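## Task

The gripper starts out already holding the tube with the light blue cap. Lower it fully into a free well of the rack that sits on the shelved bench by the door. Fail conditions: any tube reaching the floor; a tube dropped more than a few centimetres or knocked hard, which breaks it (about a well's depth); the robot tipping over or ending up leaning. All other tubes must finish fully seated in their racks. Release the tube and pull the gripper away at the end; a tube that stays put only because the robot holds it does not count.

## Robot and tools

Robot: a Hello Robot Stretch 4 with one arm. It has an omni-wheel base, a lift that runs up a mast, an arm that telescopes straight forward, a wrist with yaw, pitch and roll, and a two-finger gripper. It is about 1.6 m tall, and the base rim lies within 0.23 m of the base origin. It has four cameras: head_camera, head_left_camera, head_right_camera and wrist_camera. Now and then something may briefly shove a loose object.

Frames: the base frame has its origin on the floor under the base centre, with x forward, y left and z up. hand_pose is a point between the open fingertips, given in this frame. With all wrist joints at 0, its axes match the base axes, though the printed value may be a little off. The odometry frame is the base frame as it was when the scene began. base_odometry counts wheel turns only, so any slip shows up as travel. Its heading is positive to the left, from -3.142 to 3.142.

execute_actions: arguments are actions (a list holding one action, or empty to just read the state) and cameras (a list of names; null, omitted or ["all"] gives every camera, [] gives none). An action holds "base", "joints" or both, plus optional "pace" and "contact_limits". The one exception is {"end_of_arm": "enable_torque"}, which must be sent alone and re-powers any wrist or gripper motor that has shut off. The motions in one action begin together. No single action runs longer than 15 s.
- base: exactly one relative move, counted from the base position in the latest state report. translate_m is straight travel in metres, forward positive, -2 to 2. strafe_m is sideways travel in metres, left positive, -2 to 2. rotate_rad turns in place in radians, counter-clockwise (left) positive, -3.2 to 3.2.
- joints: a single dict of absolute targets by joint name. lift_m is 0 to 1.2 m. arm_m is extension, 0 to 0.55 m. wrist_yaw_rad is -1.134 to 4.276 (0 forward, positive left, 3.14 folded back, and above 3.4 the arm may block it). wrist_pitch_rad is -1.117 to 4.259 (0 level, 1.57 pointing down). wrist_roll_rad is -1.117 to 4.259 (0 puts both fingers at equal height; positive is clockwise seen from behind). gripper_m is the fingertip gap, -0.038 to 0.141 m, and values below 0 press the tips together. The done tolerances are ±0.004 for lift, arm and gripper, ±0.02 for yaw and roll, and ±0.05 for pitch. A joint target outside its range is clipped and the result says so. An unknown key or any other bad value rejects the whole call.
- pace: "slow", "default", "fast" or "max". Base speed is 0.1, 0.3, 0.4 or 0.6 m/s, and turn speed is 1, 2, 3 or 4 rad/s. Once the lift is above 0.2, speed is reduced further, down to 0.3 m/s and 1 rad/s at 1.2.
- contact_limits: only {"arm_m": value}, from 0 (gentlest) to 0.75, with a default of 0.5. The arm stops when it meets resistance above that level.
A joint or base part left out of an action may keep pushing toward its old target without showing it. If a call reports a stop, the later calls in the same reply are skipped.

wait(seconds 0 to 10) lets the scene run with nothing new commanded, then returns state and images. zoom_image(camera, region [x0,y0,x1,y1] in pixels from the top-left, at most 504x504) enlarges part of that camera's latest image. read_manual only returns licence text. finished_scene(scene) ends the given scene, cannot be undone, and reports success.

Result lines: base_status and joint_status say how each motion ended. "done" means it reached its target; for the base, the wheels turned as commanded even if they slipped. "off_target" means it stopped short and may still be pushing. "contact_stop_at_<key>" means it met something; the lift, arm or wheels then go slack, so the lift may sink and the base may roll. "limit_stop_at_<name>" means a built-in limit stopped it. "limit_stop_at_tilt" means the robot leans more than 6°, and lift, arm and wheels stop taking commands. "limit_stop_at_own_body" means self-collision; this is likely with pitch below -0.2 combined with roll below -0.4 or above 4. "torque_fault" means a wrist or gripper motor went limp; send enable_torque. After any stop the old target is dropped. on_its_own lists what moved without being commanded; there, "held at" is a held target, not the actual position. lidar_m gives 12 distances in metres, one per 30° sector, starting straight ahead and going counter-clockwise (4th left, 7th behind, 10th right). "-" means nothing seen or closer than 0.25 m. It covers heights from about 0.15 m up to robot height and misses glass and thin legs. wrist_depth_mm is a 7x7 grid of depths from 100 to 2000 mm, with glass left out. turned_by_wheels versus turned_by_imu: a gap above about 0.1 rad means a slip or collision, and the heading error is roughly their difference. base_tilt is in degrees, with forward and right positive. motor_effort is in percent, positive toward higher joint values, with the peak in brackets; it is noisy and each motor has a fixed offset. For the wheels, positive means turning right.

Gripping: close to below the tube's width. A firm squeeze shows as a change in gripper effort, and neither the gripper reading nor "done" proves the tube is held. Squeezing harder pulls the object toward the wrist; opening pushes it away. If the tips get stuck on a surface below, raise the lift.

Caution: the tubes are glass. Lower them slowly and release only once they are fully seated, since a drop of a few cm breaks them. Keep contact limits low near racks. Never drive or turn with the arm extended past 0.2 while carrying more than 1 kg, and avoid hard pushes with the gripper held high. To unfold the wrist, send lift_m 0.4 with wrist_yaw_rad 0. Finish by opening the gripper, raising or retracting clear, and then calling finished_scene.

Each tool is called as name(argument=value, ...) on one line, values as JSON.

## Session

execute_actions(actions=[])

Scene clock: 0.00 s.
base_odometry: x=+0.000 y=+0.000 heading=+0.000 (m, m, rad; odometry frame)
turned_by_wheels: +0.000 (rad since the last result)
turned_by_imu: +0.000 (rad since the last result)
base_tilt: forward=+0.5 right=-0.1 (deg)
lidar_m: 1.51 1.45 1.57 1.88 1.84 1.54 1.18 1.18 1.33 1.34 1.28 1.40
base_status: not commanded
joint_positions: lift_m=+0.601 arm_m=+0.002 wrist_yaw_rad=+0.017 wrist_pitch_rad=+0.137 wrist_roll_rad=-0.009 gripper_m=-0.038
joint_status: not commanded
motor_effort: lift_m=+20 arm_m=+0 wrist_yaw_rad=+1 wrist_pitch_rad=-4 wrist_roll_rad=+0 gripper_m=-15 wheel_0=+0 wheel_1=+0 wheel_2=+0 (%)
hand_pose: x=+0.4601 y=-0.0826 z=+0.7403 quat_wxyz=(+0.998, -0.005, +0.068, +0.009) (m; base frame)
wrist_depth_mm: 1397 1708 1863 - - - 1921 / 1118 1255 1921 - - - 1863 / 1118 1205 1983 - - - 1921 / 1160 1255 1983 - - - - / 1160 1255 - - - - 1983 / 1182 1281 180 206 179 1708 1808 / 1255 1255 1366 172 1397 1255 1397
pictures: head_camera, head_left_camera, head_right_camera, wrist_camera
Images, in order (width x height): head_camera 420x560, head_left_camera 420x672, head_right_camera 420x672, wrist_camera 616x392.

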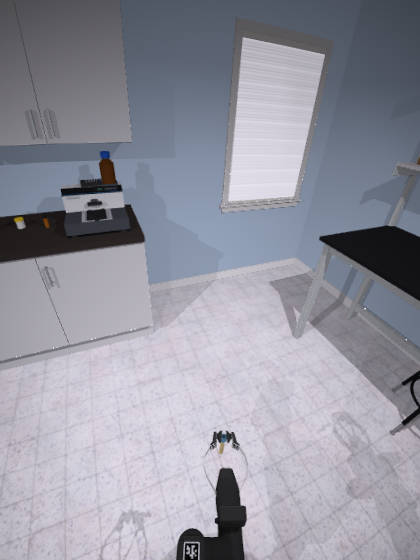

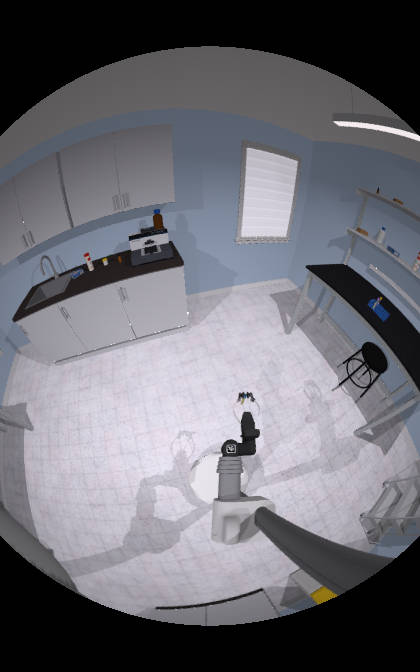

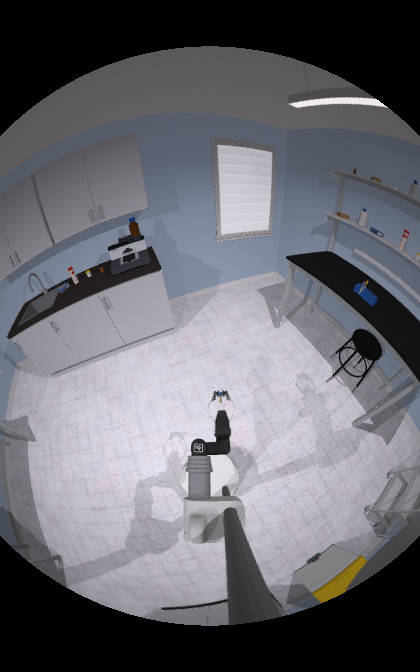

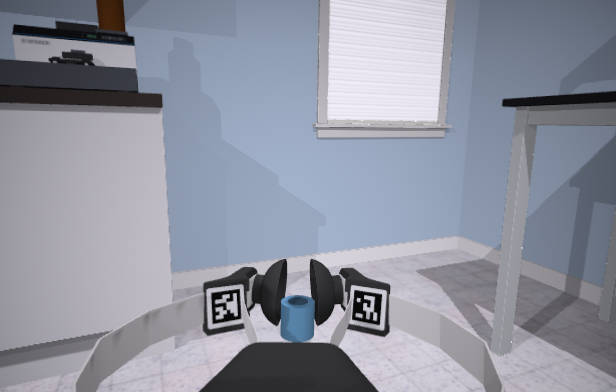

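execute_actions(actions=[{"base":{"rotate_rad":-1.0},"joints":{"lift_m":0.95}}])

zoom_image(camera="head_camera", region=[100, 150, 320, 330])

Scene clock: 8.23 s.
base_odometry: x=+0.000 y=+0.000 heading=-1.000 (m, m, rad; odometry frame)
turned_by_wheels: -1.000 (rad since the last result)
turned_by_imu: -0.998 (rad since the last result)
base_tilt: forward=+0.5 right=+0.0 (deg)
lidar_m: 0.43 1.42 1.48 1.42 1.62 1.87 1.85 1.46 1.17 1.18 1.50 1.30
base_status: done
joint_positions: lift_m=+0.950 arm_m=+0.002 wrist_yaw_rad=+0.017 wrist_pitch_rad=+0.137 wrist_roll_rad=-0.009 gripper_m=-0.038
joint_status: all done
motor_effort: lift_m=+22(23) arm_m=+0(0) wrist_yaw_rad=+1(0) wrist_pitch_rad=-7(6) wrist_roll_rad=+0(0) gripper_m=-18(16) wheel_0=+2(6) wheel_1=+1(8) wheel_2=+0(4) (%)
hand_pose: x=+0.4601 y=-0.0827 z=+1.0886 quat_wxyz=(+0.998, -0.005, +0.068, +0.009) (m; base frame)
wrist_depth_mm: - 1983 1921 1863 1756 1708 1661 / - - 1921 1863 1756 1708 1661 / - - 1983 1921 1863 1808 1708 / 1618 1397 1366 1430 1464 1808 1808 / - - - 1618 1808 1863 1863 / - - 180 206 179 1921 1863 / 1863 1808 1983 172 1921 1863 1921
pictures: head_camera, head_left_camera, head_right_camera, wrist_camera
camera_calibration (this result's frames):
wrist_camera: T_world_to_cam=[[0.0127851, -0.999637, 0.0236956, -0.117747], [-0.15438, -0.0253867, -0.987685, 1.19809], [0.987929, 0.00896952, -0.154649, -0.0607498], [0, 0, 0, 1]] pos_world=[0.246483, -0.086744, 1.17673]
Images, in order (width x height): head_camera 420x560, head_left_camera 420x672, head_right_camera 420x672, wrist_camera 616x392.

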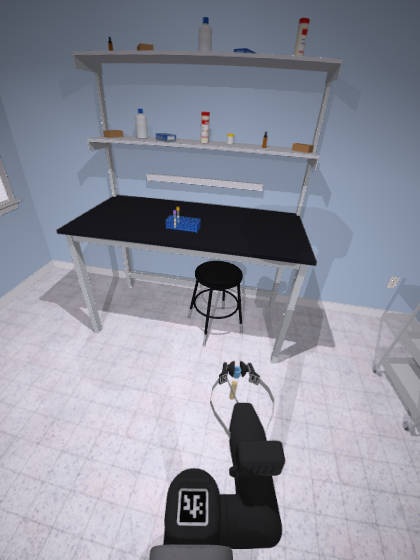

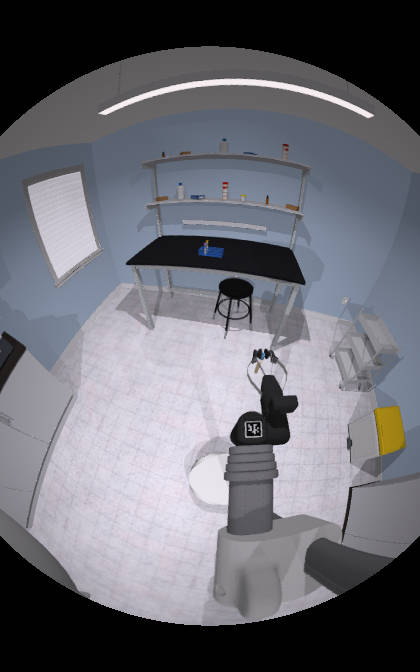

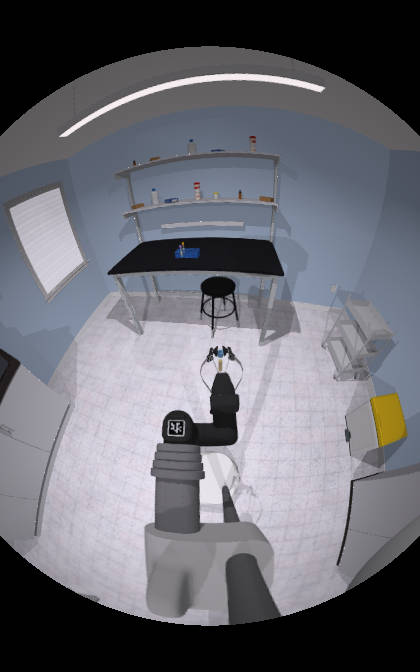

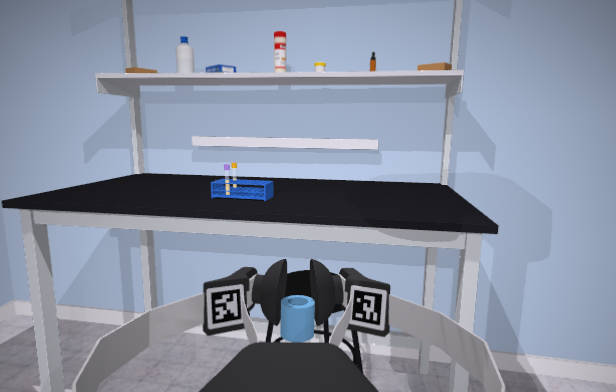

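Region (100, 150, 320, 330) of head_camera's 420x560 image, scaled by 2.291, with more detail than that image has; it fills the top 412 rows of this view, and the rest is white.

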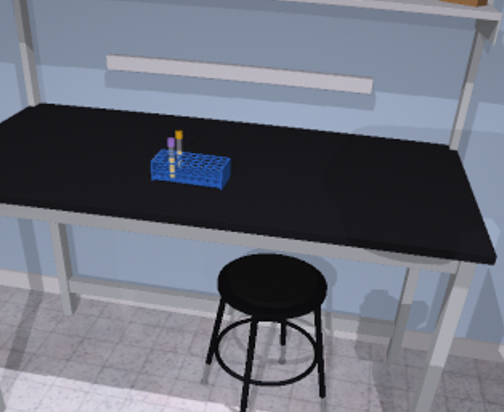

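execute_actions(actions=[{"base":{"rotate_rad":-2.6}}], cameras=["head_left_camera","head_camera"])

Scene clock: 17.57 s.
base_odometry: x=+0.000 y=+0.000 heading=+2.684 (m, m, rad; odometry frame)
turned_by_wheels: -2.600 (rad since the last result)
turned_by_imu: -2.598 (rad since the last result)
base_tilt: forward=+0.6 right=-0.1 (deg)
lidar_m: 0.41 1.18 1.24 1.49 1.26 1.27 1.48 1.47 1.49 1.71 1.83 1.83
base_status: done
joint_positions: lift_m=+0.950 arm_m=+0.002 wrist_yaw_rad=+0.017 wrist_pitch_rad=+0.137 wrist_roll_rad=-0.009 gripper_m=-0.038
joint_status: not commanded
motor_effort: lift_m=+21(22) arm_m=+0(0) wrist_yaw_rad=+0(0) wrist_pitch_rad=-7(6) wrist_roll_rad=+0(0) gripper_m=-17(16) wheel_0=+2(5) wheel_1=+1(7) wheel_2=+1(4) (%)
hand_pose: x=+0.4601 y=-0.0827 z=+1.0887 quat_wxyz=(+0.998, -0.005, +0.068, +0.009) (m; base frame)
wrist_depth_mm: 917 1060 1756 - - - 1983 / 931 1078 1756 - - - - / 931 1098 1808 - - - 1983 / 976 1118 1366 - - - - / 976 1138 1366 - - - 1618 / 991 1118 180 206 179 - - / 1008 1160 1397 172 1983 1863 1983
pictures: head_camera, head_left_camera
Images, in order (width x height): head_camera 420x560, head_left_camera 420x672.

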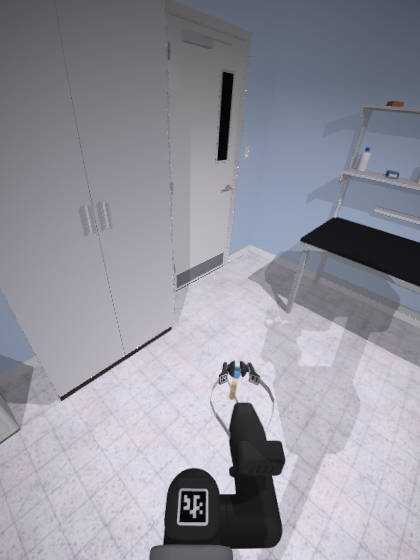

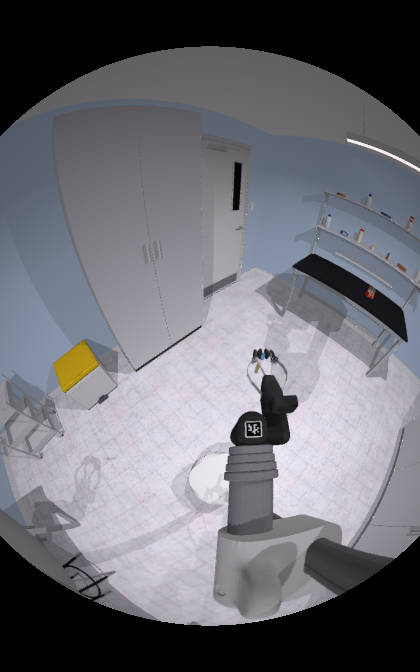

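execute_actions(actions=[{"base":{"rotate_rad":-0.8}}], cameras=["wrist_camera","head_camera"])

zoom_image(camera="head_camera", region=[100, 130, 420, 330])

Scene clock: 29.23 s.
base_odometry: x=+0.000 y=+0.000 heading=+1.884 (m, m, rad; odometry frame)
turned_by_wheels: -0.800 (rad since the last result)
turned_by_imu: -0.799 (rad since the last result)
base_tilt: forward=+0.5 right=-0.1 (deg)
lidar_m: 0.40 1.91 1.25 1.18 1.25 1.54 1.32 1.35 2.24 1.47 1.51 1.97
base_status: done
joint_positions: lift_m=+0.950 arm_m=+0.002 wrist_yaw_rad=+0.017 wrist_pitch_rad=+0.137 wrist_roll_rad=-0.009 gripper_m=-0.038
joint_status: not commanded
motor_effort: lift_m=+21(21) arm_m=+0(0) wrist_yaw_rad=+1(1) wrist_pitch_rad=-5(6) wrist_roll_rad=+0(0) gripper_m=-16(16) wheel_0=+0(5) wheel_1=-1(6) wheel_2=-1(7) (%)
hand_pose: x=+0.4601 y=-0.0827 z=+1.0887 quat_wxyz=(+0.998, -0.005, +0.068, +0.009) (m; base frame)
wrist_depth_mm: - - - - - - - / - - - - - - - / - - - - - - - / - - - - - - - / - - - - - - - / - - 180 206 179 - - / 1983 1808 1921 173 1983 1863 1983
pictures: head_camera, wrist_camera
camera_calibration (this result's frames):
wrist_camera: T_world_to_cam=[[0.0128041, -0.999637, 0.0237, -0.117758], [-0.154399, -0.0253943, -0.987682, 1.19819], [0.987926, 0.00898717, -0.154668, -0.0607253], [0, 0, 0, 1]] pos_world=[0.246498, -0.0867424, 1.17683]
Images, in order (width x height): head_camera 420x560, wrist_camera 616x392.

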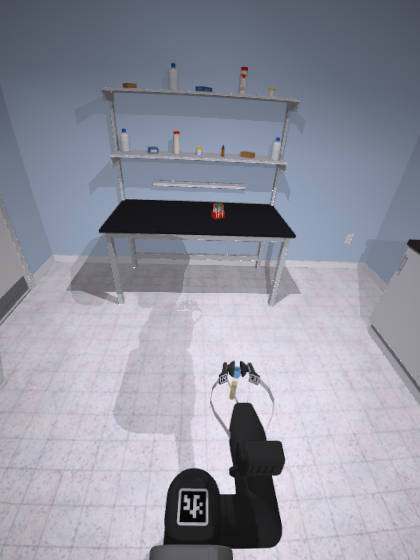

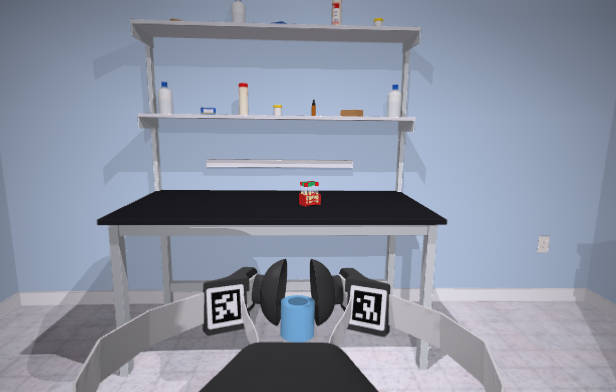

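Region (100, 130, 420, 330) of head_camera's 420x560 image, scaled by 1.575, with more detail than that image has; it fills the top 315 rows of this view, and the rest is white.

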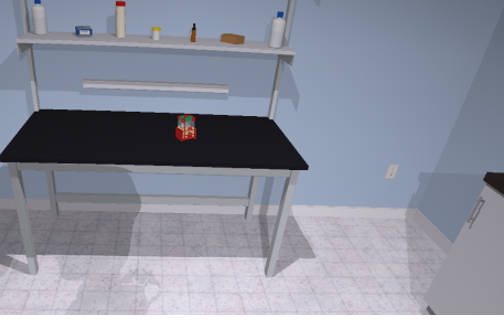

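execute_actions(actions=[{"base":{"translate_m":1.2},"joints":{"lift_m":1.05}}], cameras=["wrist_camera","head_camera"])

zoom_image(camera="head_camera", region=[140, 180, 320, 420])

zoom_image(camera="wrist_camera", region=[200, 150, 420, 350])

Scene clock: 42.27 s.
base_odometry: x=-0.370 y=+1.142 heading=+1.884 (m, m, rad; odometry frame)
turned_by_wheels: +0.000 (rad since the last result)
turned_by_imu: +0.000 (rad since the last result)
base_tilt: forward=+0.5 right=-0.1 (deg)
lidar_m: 0.66 0.68 0.92 1.25 1.25 1.87 2.56 2.67 1.49 1.43 1.00 0.67
base_status: done
joint_positions: lift_m=+1.050 arm_m=+0.002 wrist_yaw_rad=+0.017 wrist_pitch_rad=+0.137 wrist_roll_rad=-0.009 gripper_m=-0.038
joint_status: all done
motor_effort: lift_m=+21(24) arm_m=+0(0) wrist_yaw_rad=+1(1) wrist_pitch_rad=-4(7) wrist_roll_rad=+0(0) gripper_m=-18(17) wheel_0=-1(5) wheel_1=-1(4) wheel_2=+0(8) (%)
hand_pose: x=+0.4601 y=-0.0827 z=+1.1887 quat_wxyz=(+0.998, -0.005, +0.068, +0.009) (m; base frame)
wrist_depth_mm: 1138 1160 1160 1182 1182 1182 1229 / 1160 1182 1182 1229 1229 1229 1229 / 1118 1205 1229 1229 1229 1160 1281 / 1229 1255 1255 1255 1255 1308 1308 / 1255 1281 1308 1308 1308 1336 1366 / 1078 1098 180 206 179 1118 1397 / 831 768 842 172 854 778 866
pictures: head_camera, wrist_camera
camera_calibration (this result's frames):
wrist_camera: T_world_to_cam=[[0.0128044, -0.999637, 0.0237, -0.120127], [-0.154399, -0.0253943, -0.987682, 1.29693], [0.987926, 0.00898748, -0.154668, -0.0452617], [0, 0, 0, 1]] pos_world=[0.246498, -0.0867423, 1.27681]
Images, in order (width x height): head_camera 420x560, wrist_camera 616x392.

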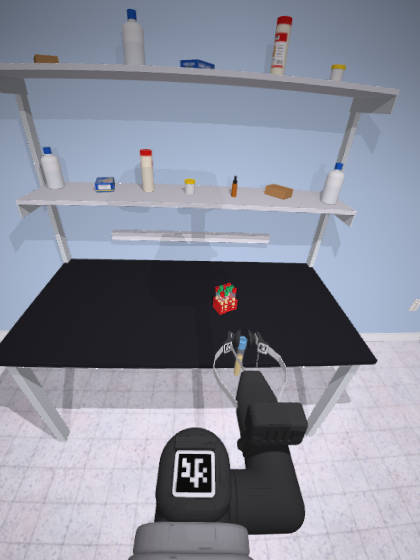

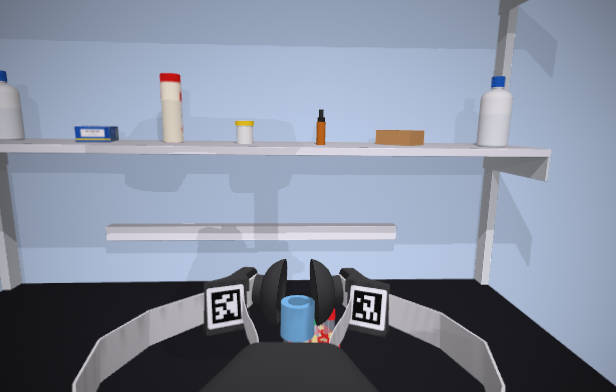

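Region (140, 180, 320, 420) of head_camera's 420x560 image, scaled by 2.100, with more detail than that image has; it fills the left 378 columns of this view, and the rest is white.

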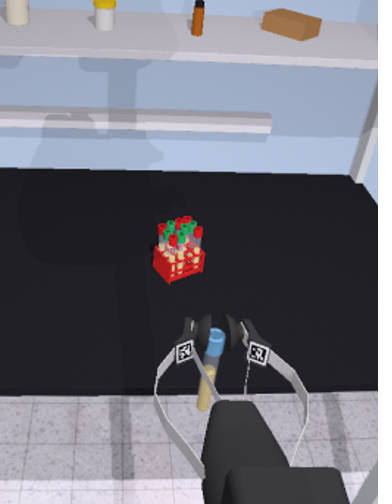

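Region (200, 150, 420, 350) of wrist_camera's 616x392 image, scaled by 2.291; it fills the top 458 rows of this view, and the rest is white.

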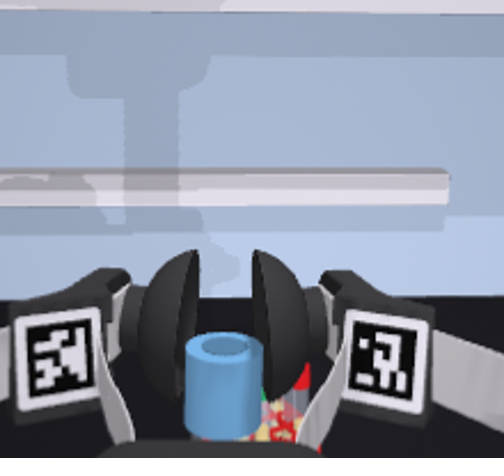

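execute_actions(actions=[{"base":{"translate_m":0.33}}])

zoom_image(camera="head_camera", region=[170, 290, 300, 420])

zoom_image(camera="head_left_camera", region=[190, 280, 310, 400])

Scene clock: 53.67 s.
base_odometry: x=-0.471 y=+1.456 heading=+1.884 (m, m, rad; odometry frame)
turned_by_wheels: +0.000 (rad since the last result)
turned_by_imu: +0.001 (rad since the last result)
base_tilt: forward=+0.5 right=-0.1 (deg)
lidar_m: 0.33 0.34 0.48 1.64 1.34 1.70 3.57 2.15 1.50 1.41 0.54 0.37
base_status: done
joint_positions: lift_m=+1.050 arm_m=+0.002 wrist_yaw_rad=+0.017 wrist_pitch_rad=+0.137 wrist_roll_rad=-0.009 gripper_m=-0.038
joint_status: not commanded
motor_effort: lift_m=+21(21) arm_m=+0(0) wrist_yaw_rad=+1(1) wrist_pitch_rad=-7(6) wrist_roll_rad=+0(0) gripper_m=-18(15) wheel_0=+0(6) wheel_1=+0(5) wheel_2=+1(12) (%)
hand_pose: x=+0.4601 y=-0.0827 z=+1.1887 quat_wxyz=(+0.998, -0.005, +0.068, +0.009) (m; base frame)
wrist_depth_mm: 831 831 854 866 866 878 866 / 854 854 866 878 878 904 904 / 707 715 759 891 904 917 683 / 904 904 904 917 946 946 931 / 917 917 931 931 960 960 991 / 960 946 180 206 179 991 1008 / 831 759 842 172 842 768 904
pictures: head_camera, head_left_camera, head_right_camera, wrist_camera
camera_calibration (this result's frames):
wrist_camera: T_world_to_cam=[[0.0128039, -0.999637, 0.0237001, -0.120128], [-0.154399, -0.0253943, -0.987682, 1.29693], [0.987926, 0.00898693, -0.154668, -0.0452616], [0, 0, 0, 1]] pos_world=[0.246498, -0.0867424, 1.27681]
Images, in order (width x height): head_camera 420x560, head_left_camera 420x672, head_right_camera 420x672, wrist_camera 616x392.

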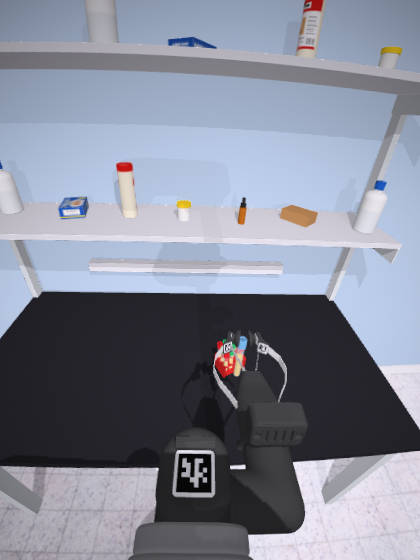

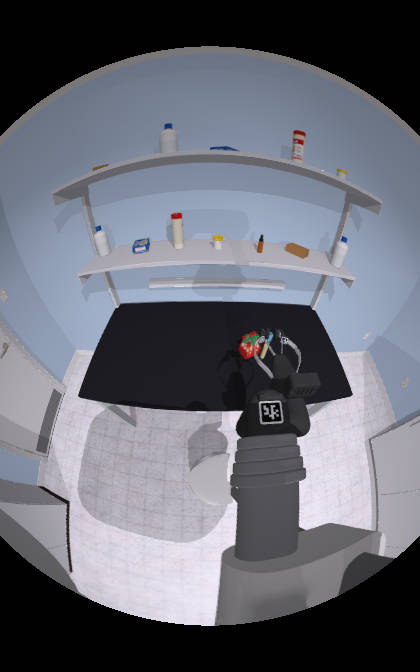

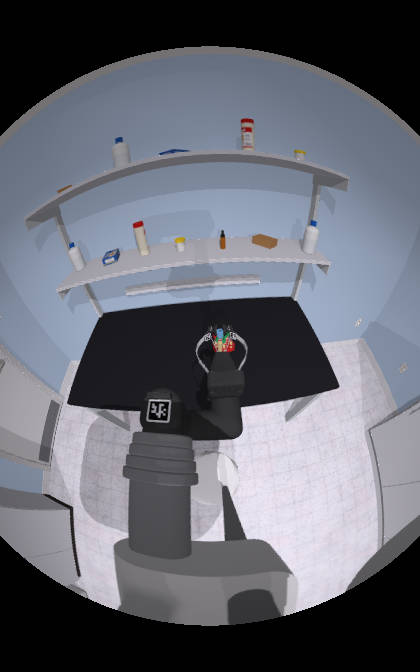

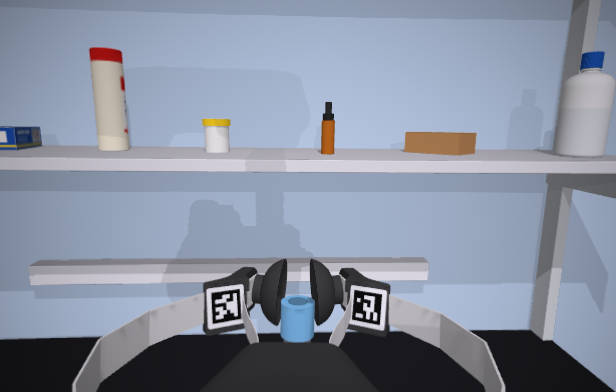

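Region (170, 290, 300, 420) of head_camera's 420x560 image, scaled by 3.877, with more detail than that image has.

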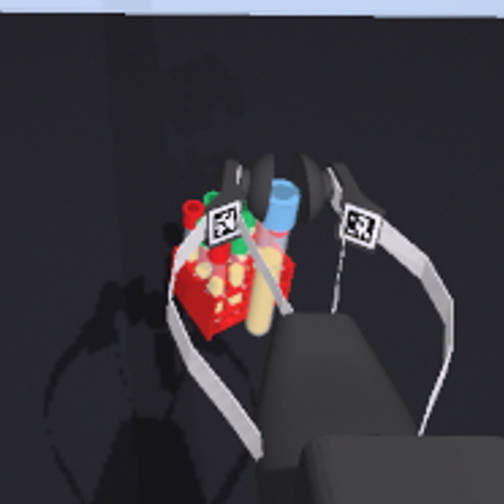

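Region (190, 280, 310, 400) of head_left_camera's 420x672 image, scaled by 4.200, with more detail than that image has.

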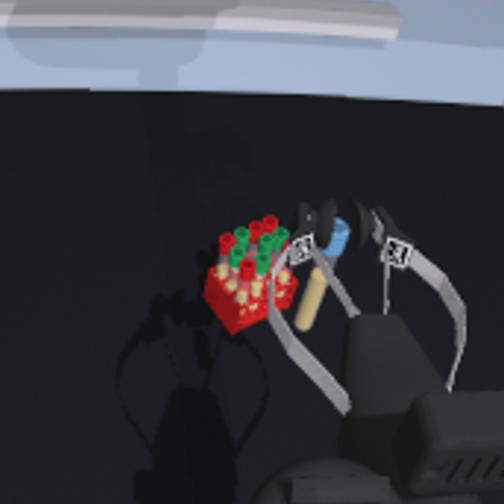

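execute_actions(actions=[{"joints":{"wrist_yaw_rad":-0.6},"pace":"slow"}])

zoom_image(camera="head_camera", region=[195, 320, 275, 400])

zoom_image(camera="head_right_camera", region=[190, 310, 270, 390])

zoom_image(camera="head_left_camera", region=[220, 310, 300, 390])

Scene clock: 61.80 s.
base_odometry: x=-0.471 y=+1.456 heading=+1.884 (m, m, rad; odometry frame)
turned_by_wheels: +0.000 (rad since the last result)
turned_by_imu: +0.001 (rad since the last result)
base_tilt: forward=+0.5 right=+0.0 (deg)
lidar_m: 0.33 0.34 0.47 1.63 1.37 1.70 3.56 2.10 1.50 1.39 0.53 0.37
base_status: not commanded
joint_positions: lift_m=+1.050 arm_m=+0.002 wrist_yaw_rad=-0.600 wrist_pitch_rad=+0.137 wrist_roll_rad=-0.009 gripper_m=-0.038
joint_status: all done
motor_effort: lift_m=+21(21) arm_m=+0(0) wrist_yaw_rad=-1(5) wrist_pitch_rad=-7(6) wrist_roll_rad=+0(1) gripper_m=-17(17) wheel_0=+0(0) wheel_1=+0(0) wheel_2=+1(1) (%)
hand_pose: x=+0.3595 y=-0.2334 z=+1.1887 quat_wxyz=(+0.953, +0.016, +0.067, -0.294) (m; base frame)
wrist_depth_mm: 778 866 991 1182 1430 1756 1661 / 788 891 1025 1205 1464 1863 1756 / 683 788 991 976 1499 1863 1756 / 820 917 1078 1229 1576 1921 1756 / 831 931 1098 1281 1618 1983 1756 / 831 931 180 206 179 - 1808 / 831 759 842 172 1618 1983 1808
pictures: head_camera, head_left_camera, head_right_camera, wrist_camera
camera_calibration (this result's frames):
wrist_camera: T_world_to_cam=[[-0.567205, -0.823235, 0.023701, -0.0198521], [-0.140689, 0.0684985, -0.987681, 1.29456], [0.811471, -0.563553, -0.154673, -0.0147489], [0, 0, 0, 1]] pos_world=[0.182839, -0.11333, 1.2768]
Images, in order (width x height): head_camera 420x560, head_left_camera 420x672, head_right_camera 420x672, wrist_camera 616x392.

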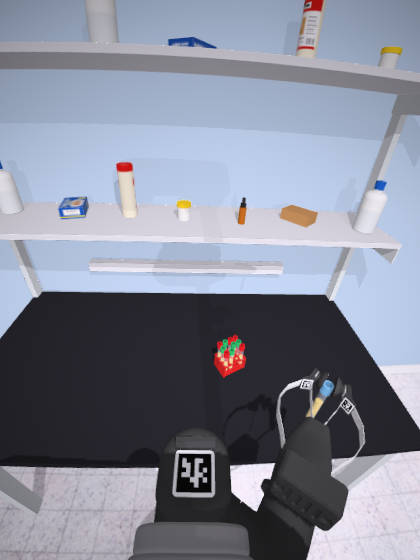

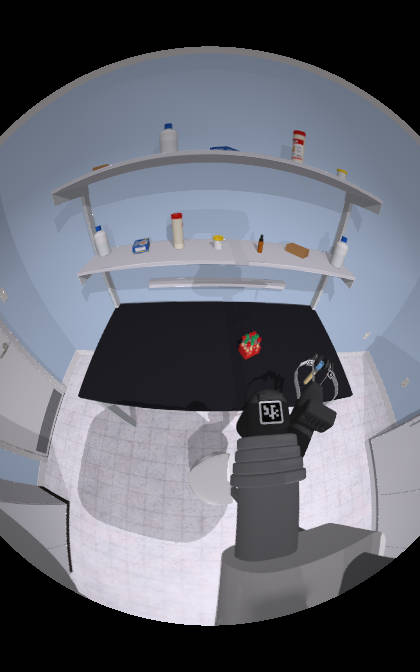

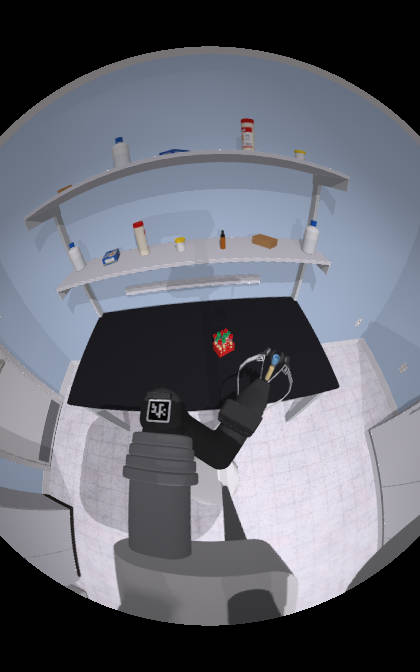

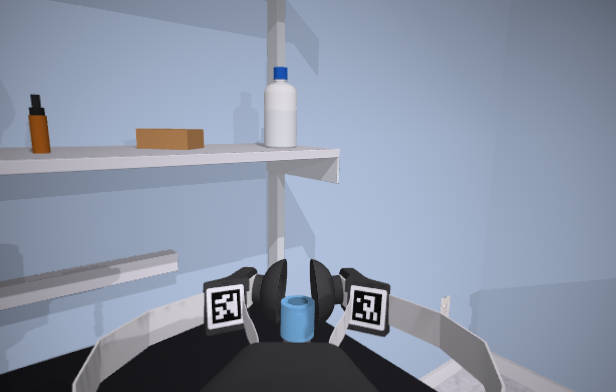

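Region (195, 320, 275, 400) of head_camera's 420x560 image, scaled by 6.300, with more detail than that image has.

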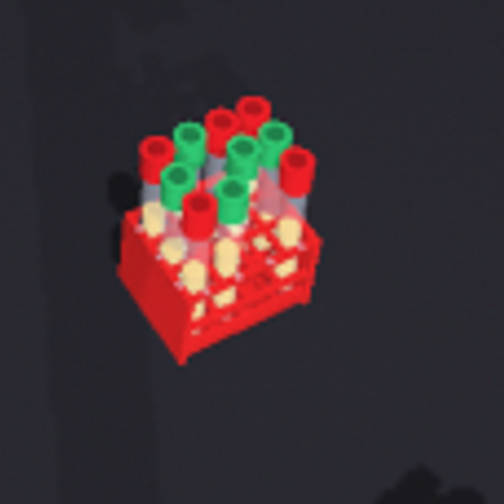

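Region (190, 310, 270, 390) of head_right_camera's 420x672 image, scaled by 6.300, with more detail than that image has.

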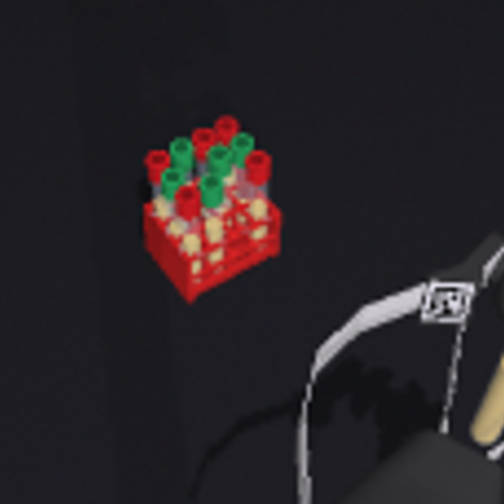

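Region (220, 310, 300, 390) of head_left_camera's 420x672 image, scaled by 6.300, with more detail than that image has.

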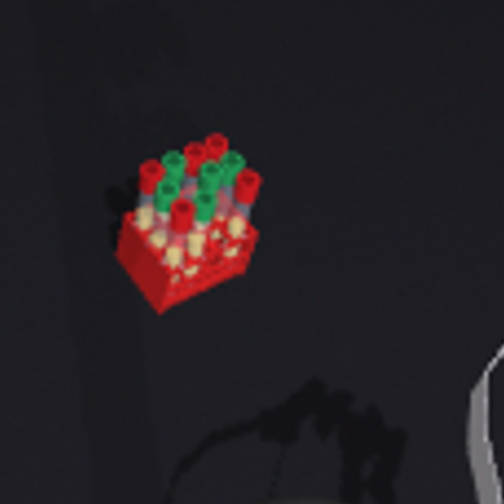

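execute_actions(actions=[{"joints":{"wrist_yaw_rad":0.5,"lift_m":0.9},"base":{"strafe_m":-0.14},"pace":"slow"}])

zoom_image(camera="head_camera", region=[140, 310, 260, 430])

Scene clock: 107.50 s.
base_odometry: x=-0.338 y=+1.499 heading=+1.884 (m, m, rad; odometry frame)
turned_by_wheels: +0.000 (rad since the last result)
turned_by_imu: +0.003 (rad since the last result)
base_tilt: forward=+0.6 right=-0.1 (deg)
lidar_m: 0.34 0.35 0.50 1.79 1.48 1.88 3.55 1.94 1.36 1.28 0.54 0.39
base_status: done
joint_positions: lift_m=+0.900 arm_m=+0.002 wrist_yaw_rad=+0.500 wrist_pitch_rad=+0.137 wrist_roll_rad=-0.009 gripper_m=-0.038
joint_status: all done
motor_effort: lift_m=+17(21) arm_m=+0(0) wrist_yaw_rad=+2(4) wrist_pitch_rad=-5(5) wrist_roll_rad=+0(0) gripper_m=-19(16) wheel_0=+1(6) wheel_1=+1(5) wheel_2=+1(2) (%)
hand_pose: x=+0.4656 y=+0.0602 z=+1.0391 quat_wxyz=(+0.967, -0.021, +0.065, +0.247) (m; base frame)
wrist_depth_mm: 1308 1098 1025 904 831 732 691 / 1308 991 878 768 750 741 707 / 1430 1205 1078 960 878 798 732 / 1464 1255 1118 960 866 809 732 / 1537 1118 1098 991 904 820 741 / 768 768 180 206 179 778 750 / 591 535 591 172 455 455 597
pictures: head_camera, head_left_camera, head_right_camera, wrist_camera
camera_calibration (this result's frames):
wrist_camera: T_world_to_cam=[[0.475608, -0.879338, 0.0236994, -0.196593], [-0.124947, -0.0941994, -0.987681, 1.14405], [0.870739, 0.466788, -0.154673, -0.0481401], [0, 0, 0, 1]] pos_world=[0.278364, -0.0426321, 1.12717]
Images, in order (width x height): head_camera 420x560, head_left_camera 420x672, head_right_camera 420x672, wrist_camera 616x392.

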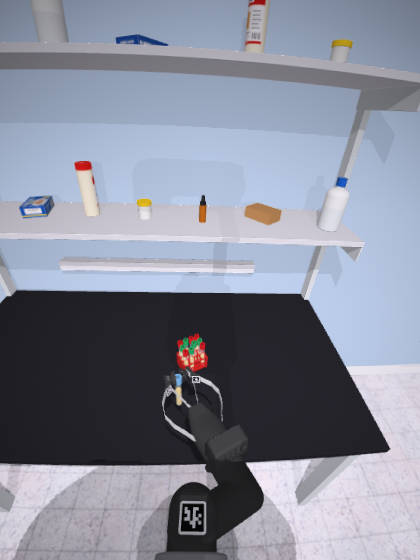

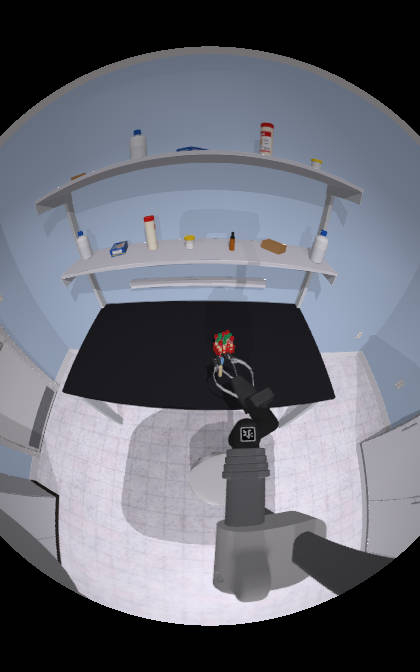

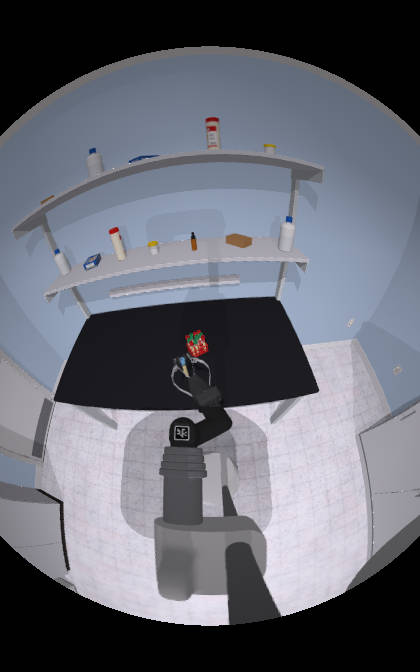

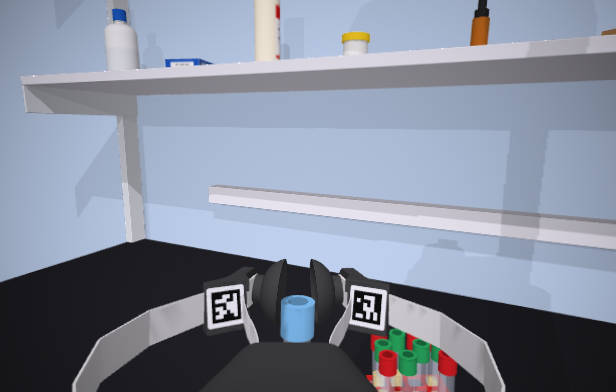

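Region (140, 310, 260, 430) of head_camera's 420x560 image, scaled by 4.200, with more detail than that image has.

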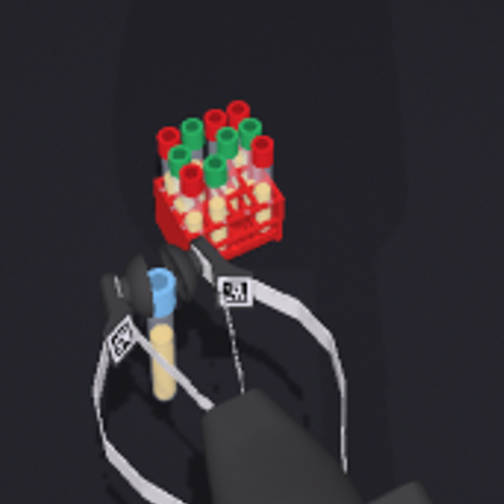

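execute_actions(actions=[{"joints":{"wrist_yaw_rad":1.45},"pace":"slow"}], cameras=["head_camera"])

zoom_image(camera="head_camera", region=[40, 400, 200, 560])

Scene clock: 139.30 s.
base_odometry: x=-0.338 y=+1.499 heading=+1.884 (m, m, rad; odometry frame)
turned_by_wheels: +0.000 (rad since the last result)
turned_by_imu: +0.001 (rad since the last result)
base_tilt: forward=+0.6 right=-0.1 (deg)
lidar_m: 0.34 0.37 0.49 1.79 1.48 1.90 3.53 1.93 1.34 1.30 0.55 0.37
base_status: not commanded
joint_positions: lift_m=+0.900 arm_m=+0.002 wrist_yaw_rad=+1.450 wrist_pitch_rad=+0.137 wrist_roll_rad=-0.009 gripper_m=-0.038
joint_status: all done
motor_effort: lift_m=+17(17) arm_m=+0(0) wrist_yaw_rad=+2(5) wrist_pitch_rad=-5(5) wrist_roll_rad=+0(0) gripper_m=-16(19) wheel_0=+1(1) wheel_1=+0(0) wheel_2=+1(1) (%)
hand_pose: x=+0.2942 y=+0.2731 z=+1.0391 quat_wxyz=(+0.747, -0.049, +0.048, +0.662) (m; base frame)
wrist_depth_mm: 1576 1618 1661 1756 1863 1397 917 / 1661 1661 1756 1808 1863 1281 931 / 1661 1661 1808 1863 1921 1397 991 / 1661 1756 1808 1863 1983 1430 1025 / 1661 1808 1808 1921 1983 1366 1025 / 1618 1863 180 206 179 788 788 / 1661 1756 1921 172 597 549 603
pictures: head_camera
Images, in order (width x height): head_camera 420x560.

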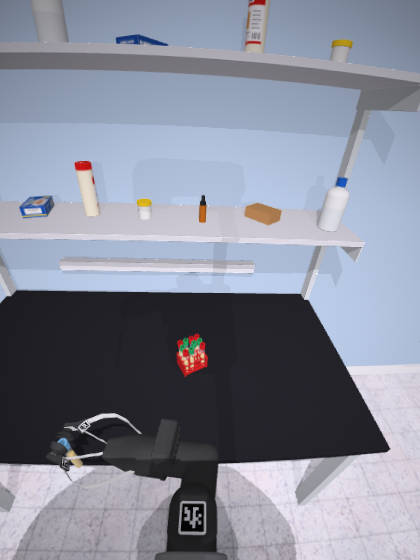

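Region (40, 400, 200, 560) of head_camera's 420x560 image, scaled by 3.150, with more detail than that image has.

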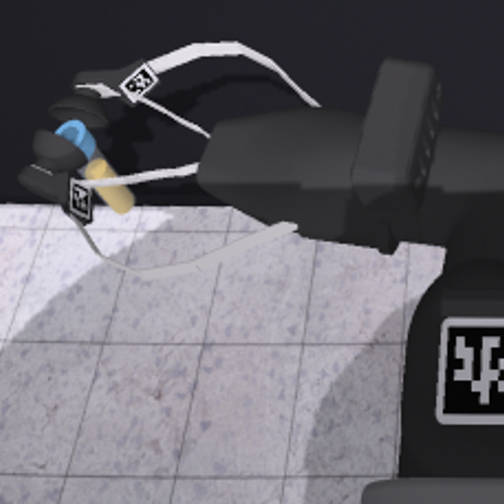

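execute_actions(actions=[{"joints":{"wrist_yaw_rad":0.5},"base":{"strafe_m":-0.04},"pace":"slow"}], cameras=[])

execute_actions(actions=[{"joints":{"arm_m":0.2},"pace":"slow"}])

zoom_image(camera="head_camera", region=[140, 280, 260, 400])

zoom_image(camera="head_left_camera", region=[170, 280, 270, 380])

Scene clock: 153.83 s.
base_odometry: x=-0.300 y=+1.511 heading=+1.884 (m, m, rad; odometry frame)
turned_by_wheels: +0.000 (rad since the last result)
turned_by_imu: +0.002 (rad since the last result)
base_tilt: forward=+0.5 right=-0.1 (deg)
lidar_m: 0.33 0.36 0.48 1.82 1.51 1.94 3.56 1.87 1.31 1.24 0.52 0.38
base_status: done
joint_positions: lift_m=+0.900 arm_m=+0.002 wrist_yaw_rad=+0.500 wrist_pitch_rad=+0.137 wrist_roll_rad=-0.009 gripper_m=-0.038
joint_status: all done
motor_effort: lift_m=+17(17) arm_m=+0(0) wrist_yaw_rad=-1(5) wrist_pitch_rad=-7(6) wrist_roll_rad=+1(0) gripper_m=-15(18) wheel_0=+2(7) wheel_1=-1(4) wheel_2=+1(0) (%)
hand_pose: x=+0.4656 y=+0.0604 z=+1.0391 quat_wxyz=(+0.966, -0.021, +0.065, +0.247) (m; base frame)
wrist_depth_mm: 1336 1118 1025 904 831 732 691 / 1042 991 1008 759 741 741 707 / 1397 1205 1098 960 854 798 732 / 1499 1229 1098 960 878 798 741 / 1464 1118 1118 991 904 820 741 / 768 768 180 207 179 778 750 / 585 539 597 172 480 549 603
pictures: none
No camera images: the call's "cameras" was empty. Leave "cameras" out to get every camera's image.

Scene clock: 157.10 s.
base_odometry: x=-0.300 y=+1.511 heading=+1.884 (m, m, rad; odometry frame)
turned_by_wheels: +0.000 (rad since the last result)
turned_by_imu: +0.001 (rad since the last result)
base_tilt: forward=+0.6 right=-0.1 (deg)
lidar_m: 0.33 0.36 0.47 1.82 1.50 1.98 3.56 1.88 1.32 1.23 0.55 0.38
base_status: not commanded
joint_positions: lift_m=+0.900 arm_m=+0.199 wrist_yaw_rad=+0.500 wrist_pitch_rad=+0.137 wrist_roll_rad=-0.009 gripper_m=-0.038
joint_status: all done
motor_effort: lift_m=+17(17) arm_m=+7(8) wrist_yaw_rad=+0(0) wrist_pitch_rad=-6(5) wrist_roll_rad=+0(1) gripper_m=-16(15) wheel_0=+2(2) wheel_1=-1(1) wheel_2=+0(1) (%)
hand_pose: x=+0.6624 y=+0.0603 z=+1.0391 quat_wxyz=(+0.967, -0.021, +0.065, +0.247) (m; base frame)
wrist_depth_mm: 820 854 439 379 343 327 327 / 866 831 778 699 640 597 554 / 1060 946 831 741 676 609 564 / 1078 976 831 750 691 621 580 / 1078 991 878 750 661 609 549 / 759 759 180 206 179 647 597 / 585 539 585 172 585 539 603
pictures: head_camera, head_left_camera, head_right_camera, wrist_camera
camera_calibration (this result's frames):
wrist_camera: T_world_to_cam=[[0.476096, -0.879074, 0.0236994, -0.290393], [-0.124895, -0.0942688, -0.987681, 1.16863], [0.870479, 0.467271, -0.154673, -0.219441], [0, 0, 0, 1]] pos_world=[0.475229, -0.0425735, 1.12717]
Images, in order (width x height): head_camera 420x560, head_left_camera 420x672, head_right_camera 420x672, wrist_camera 616x392.

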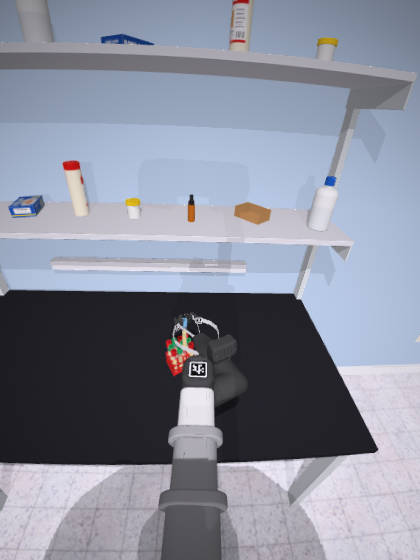

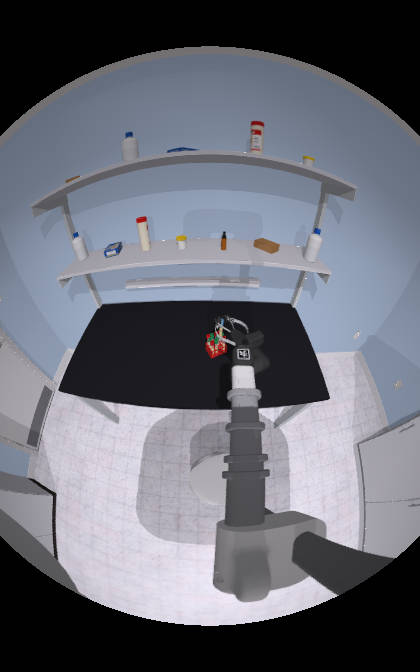

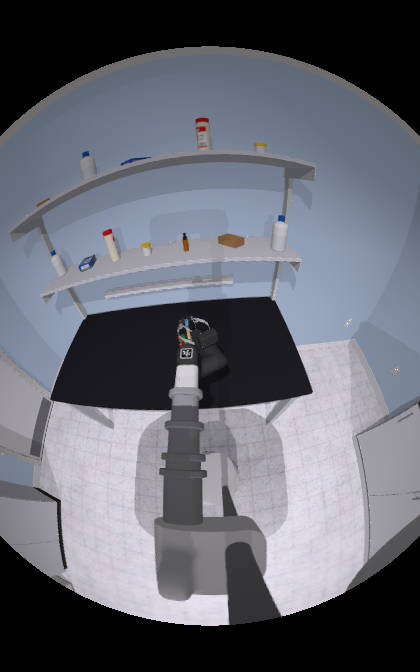

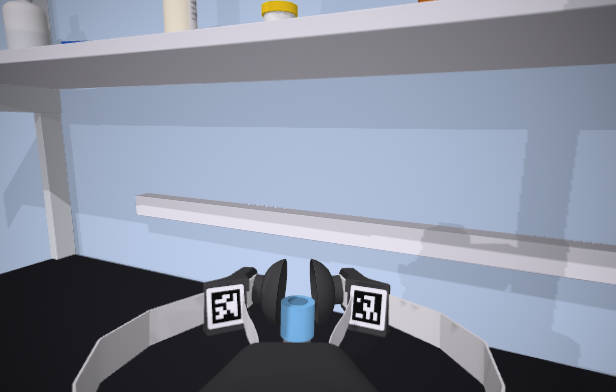

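Region (140, 280, 260, 400) of head_camera's 420x560 image, scaled by 4.200, with more detail than that image has.

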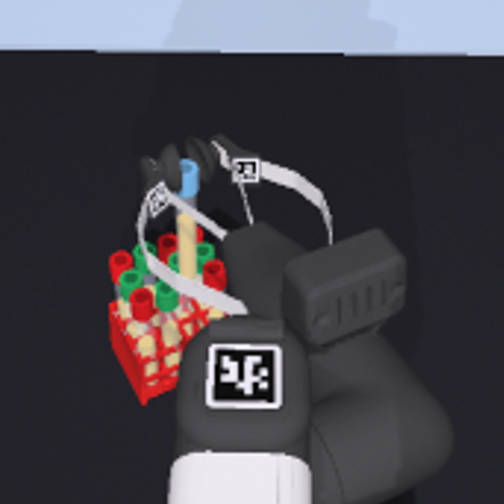

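Region (170, 280, 270, 380) of head_left_camera's 420x672 image, scaled by 5.040, with more detail than that image has.

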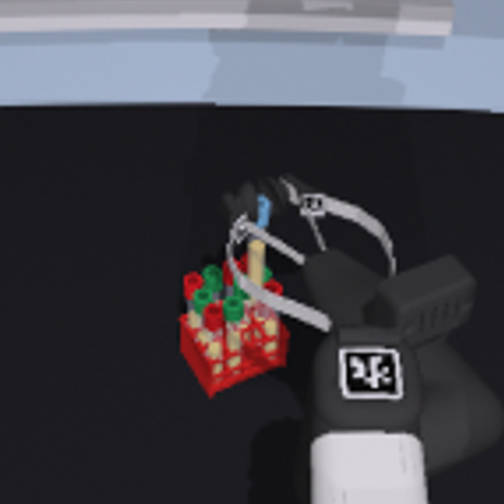

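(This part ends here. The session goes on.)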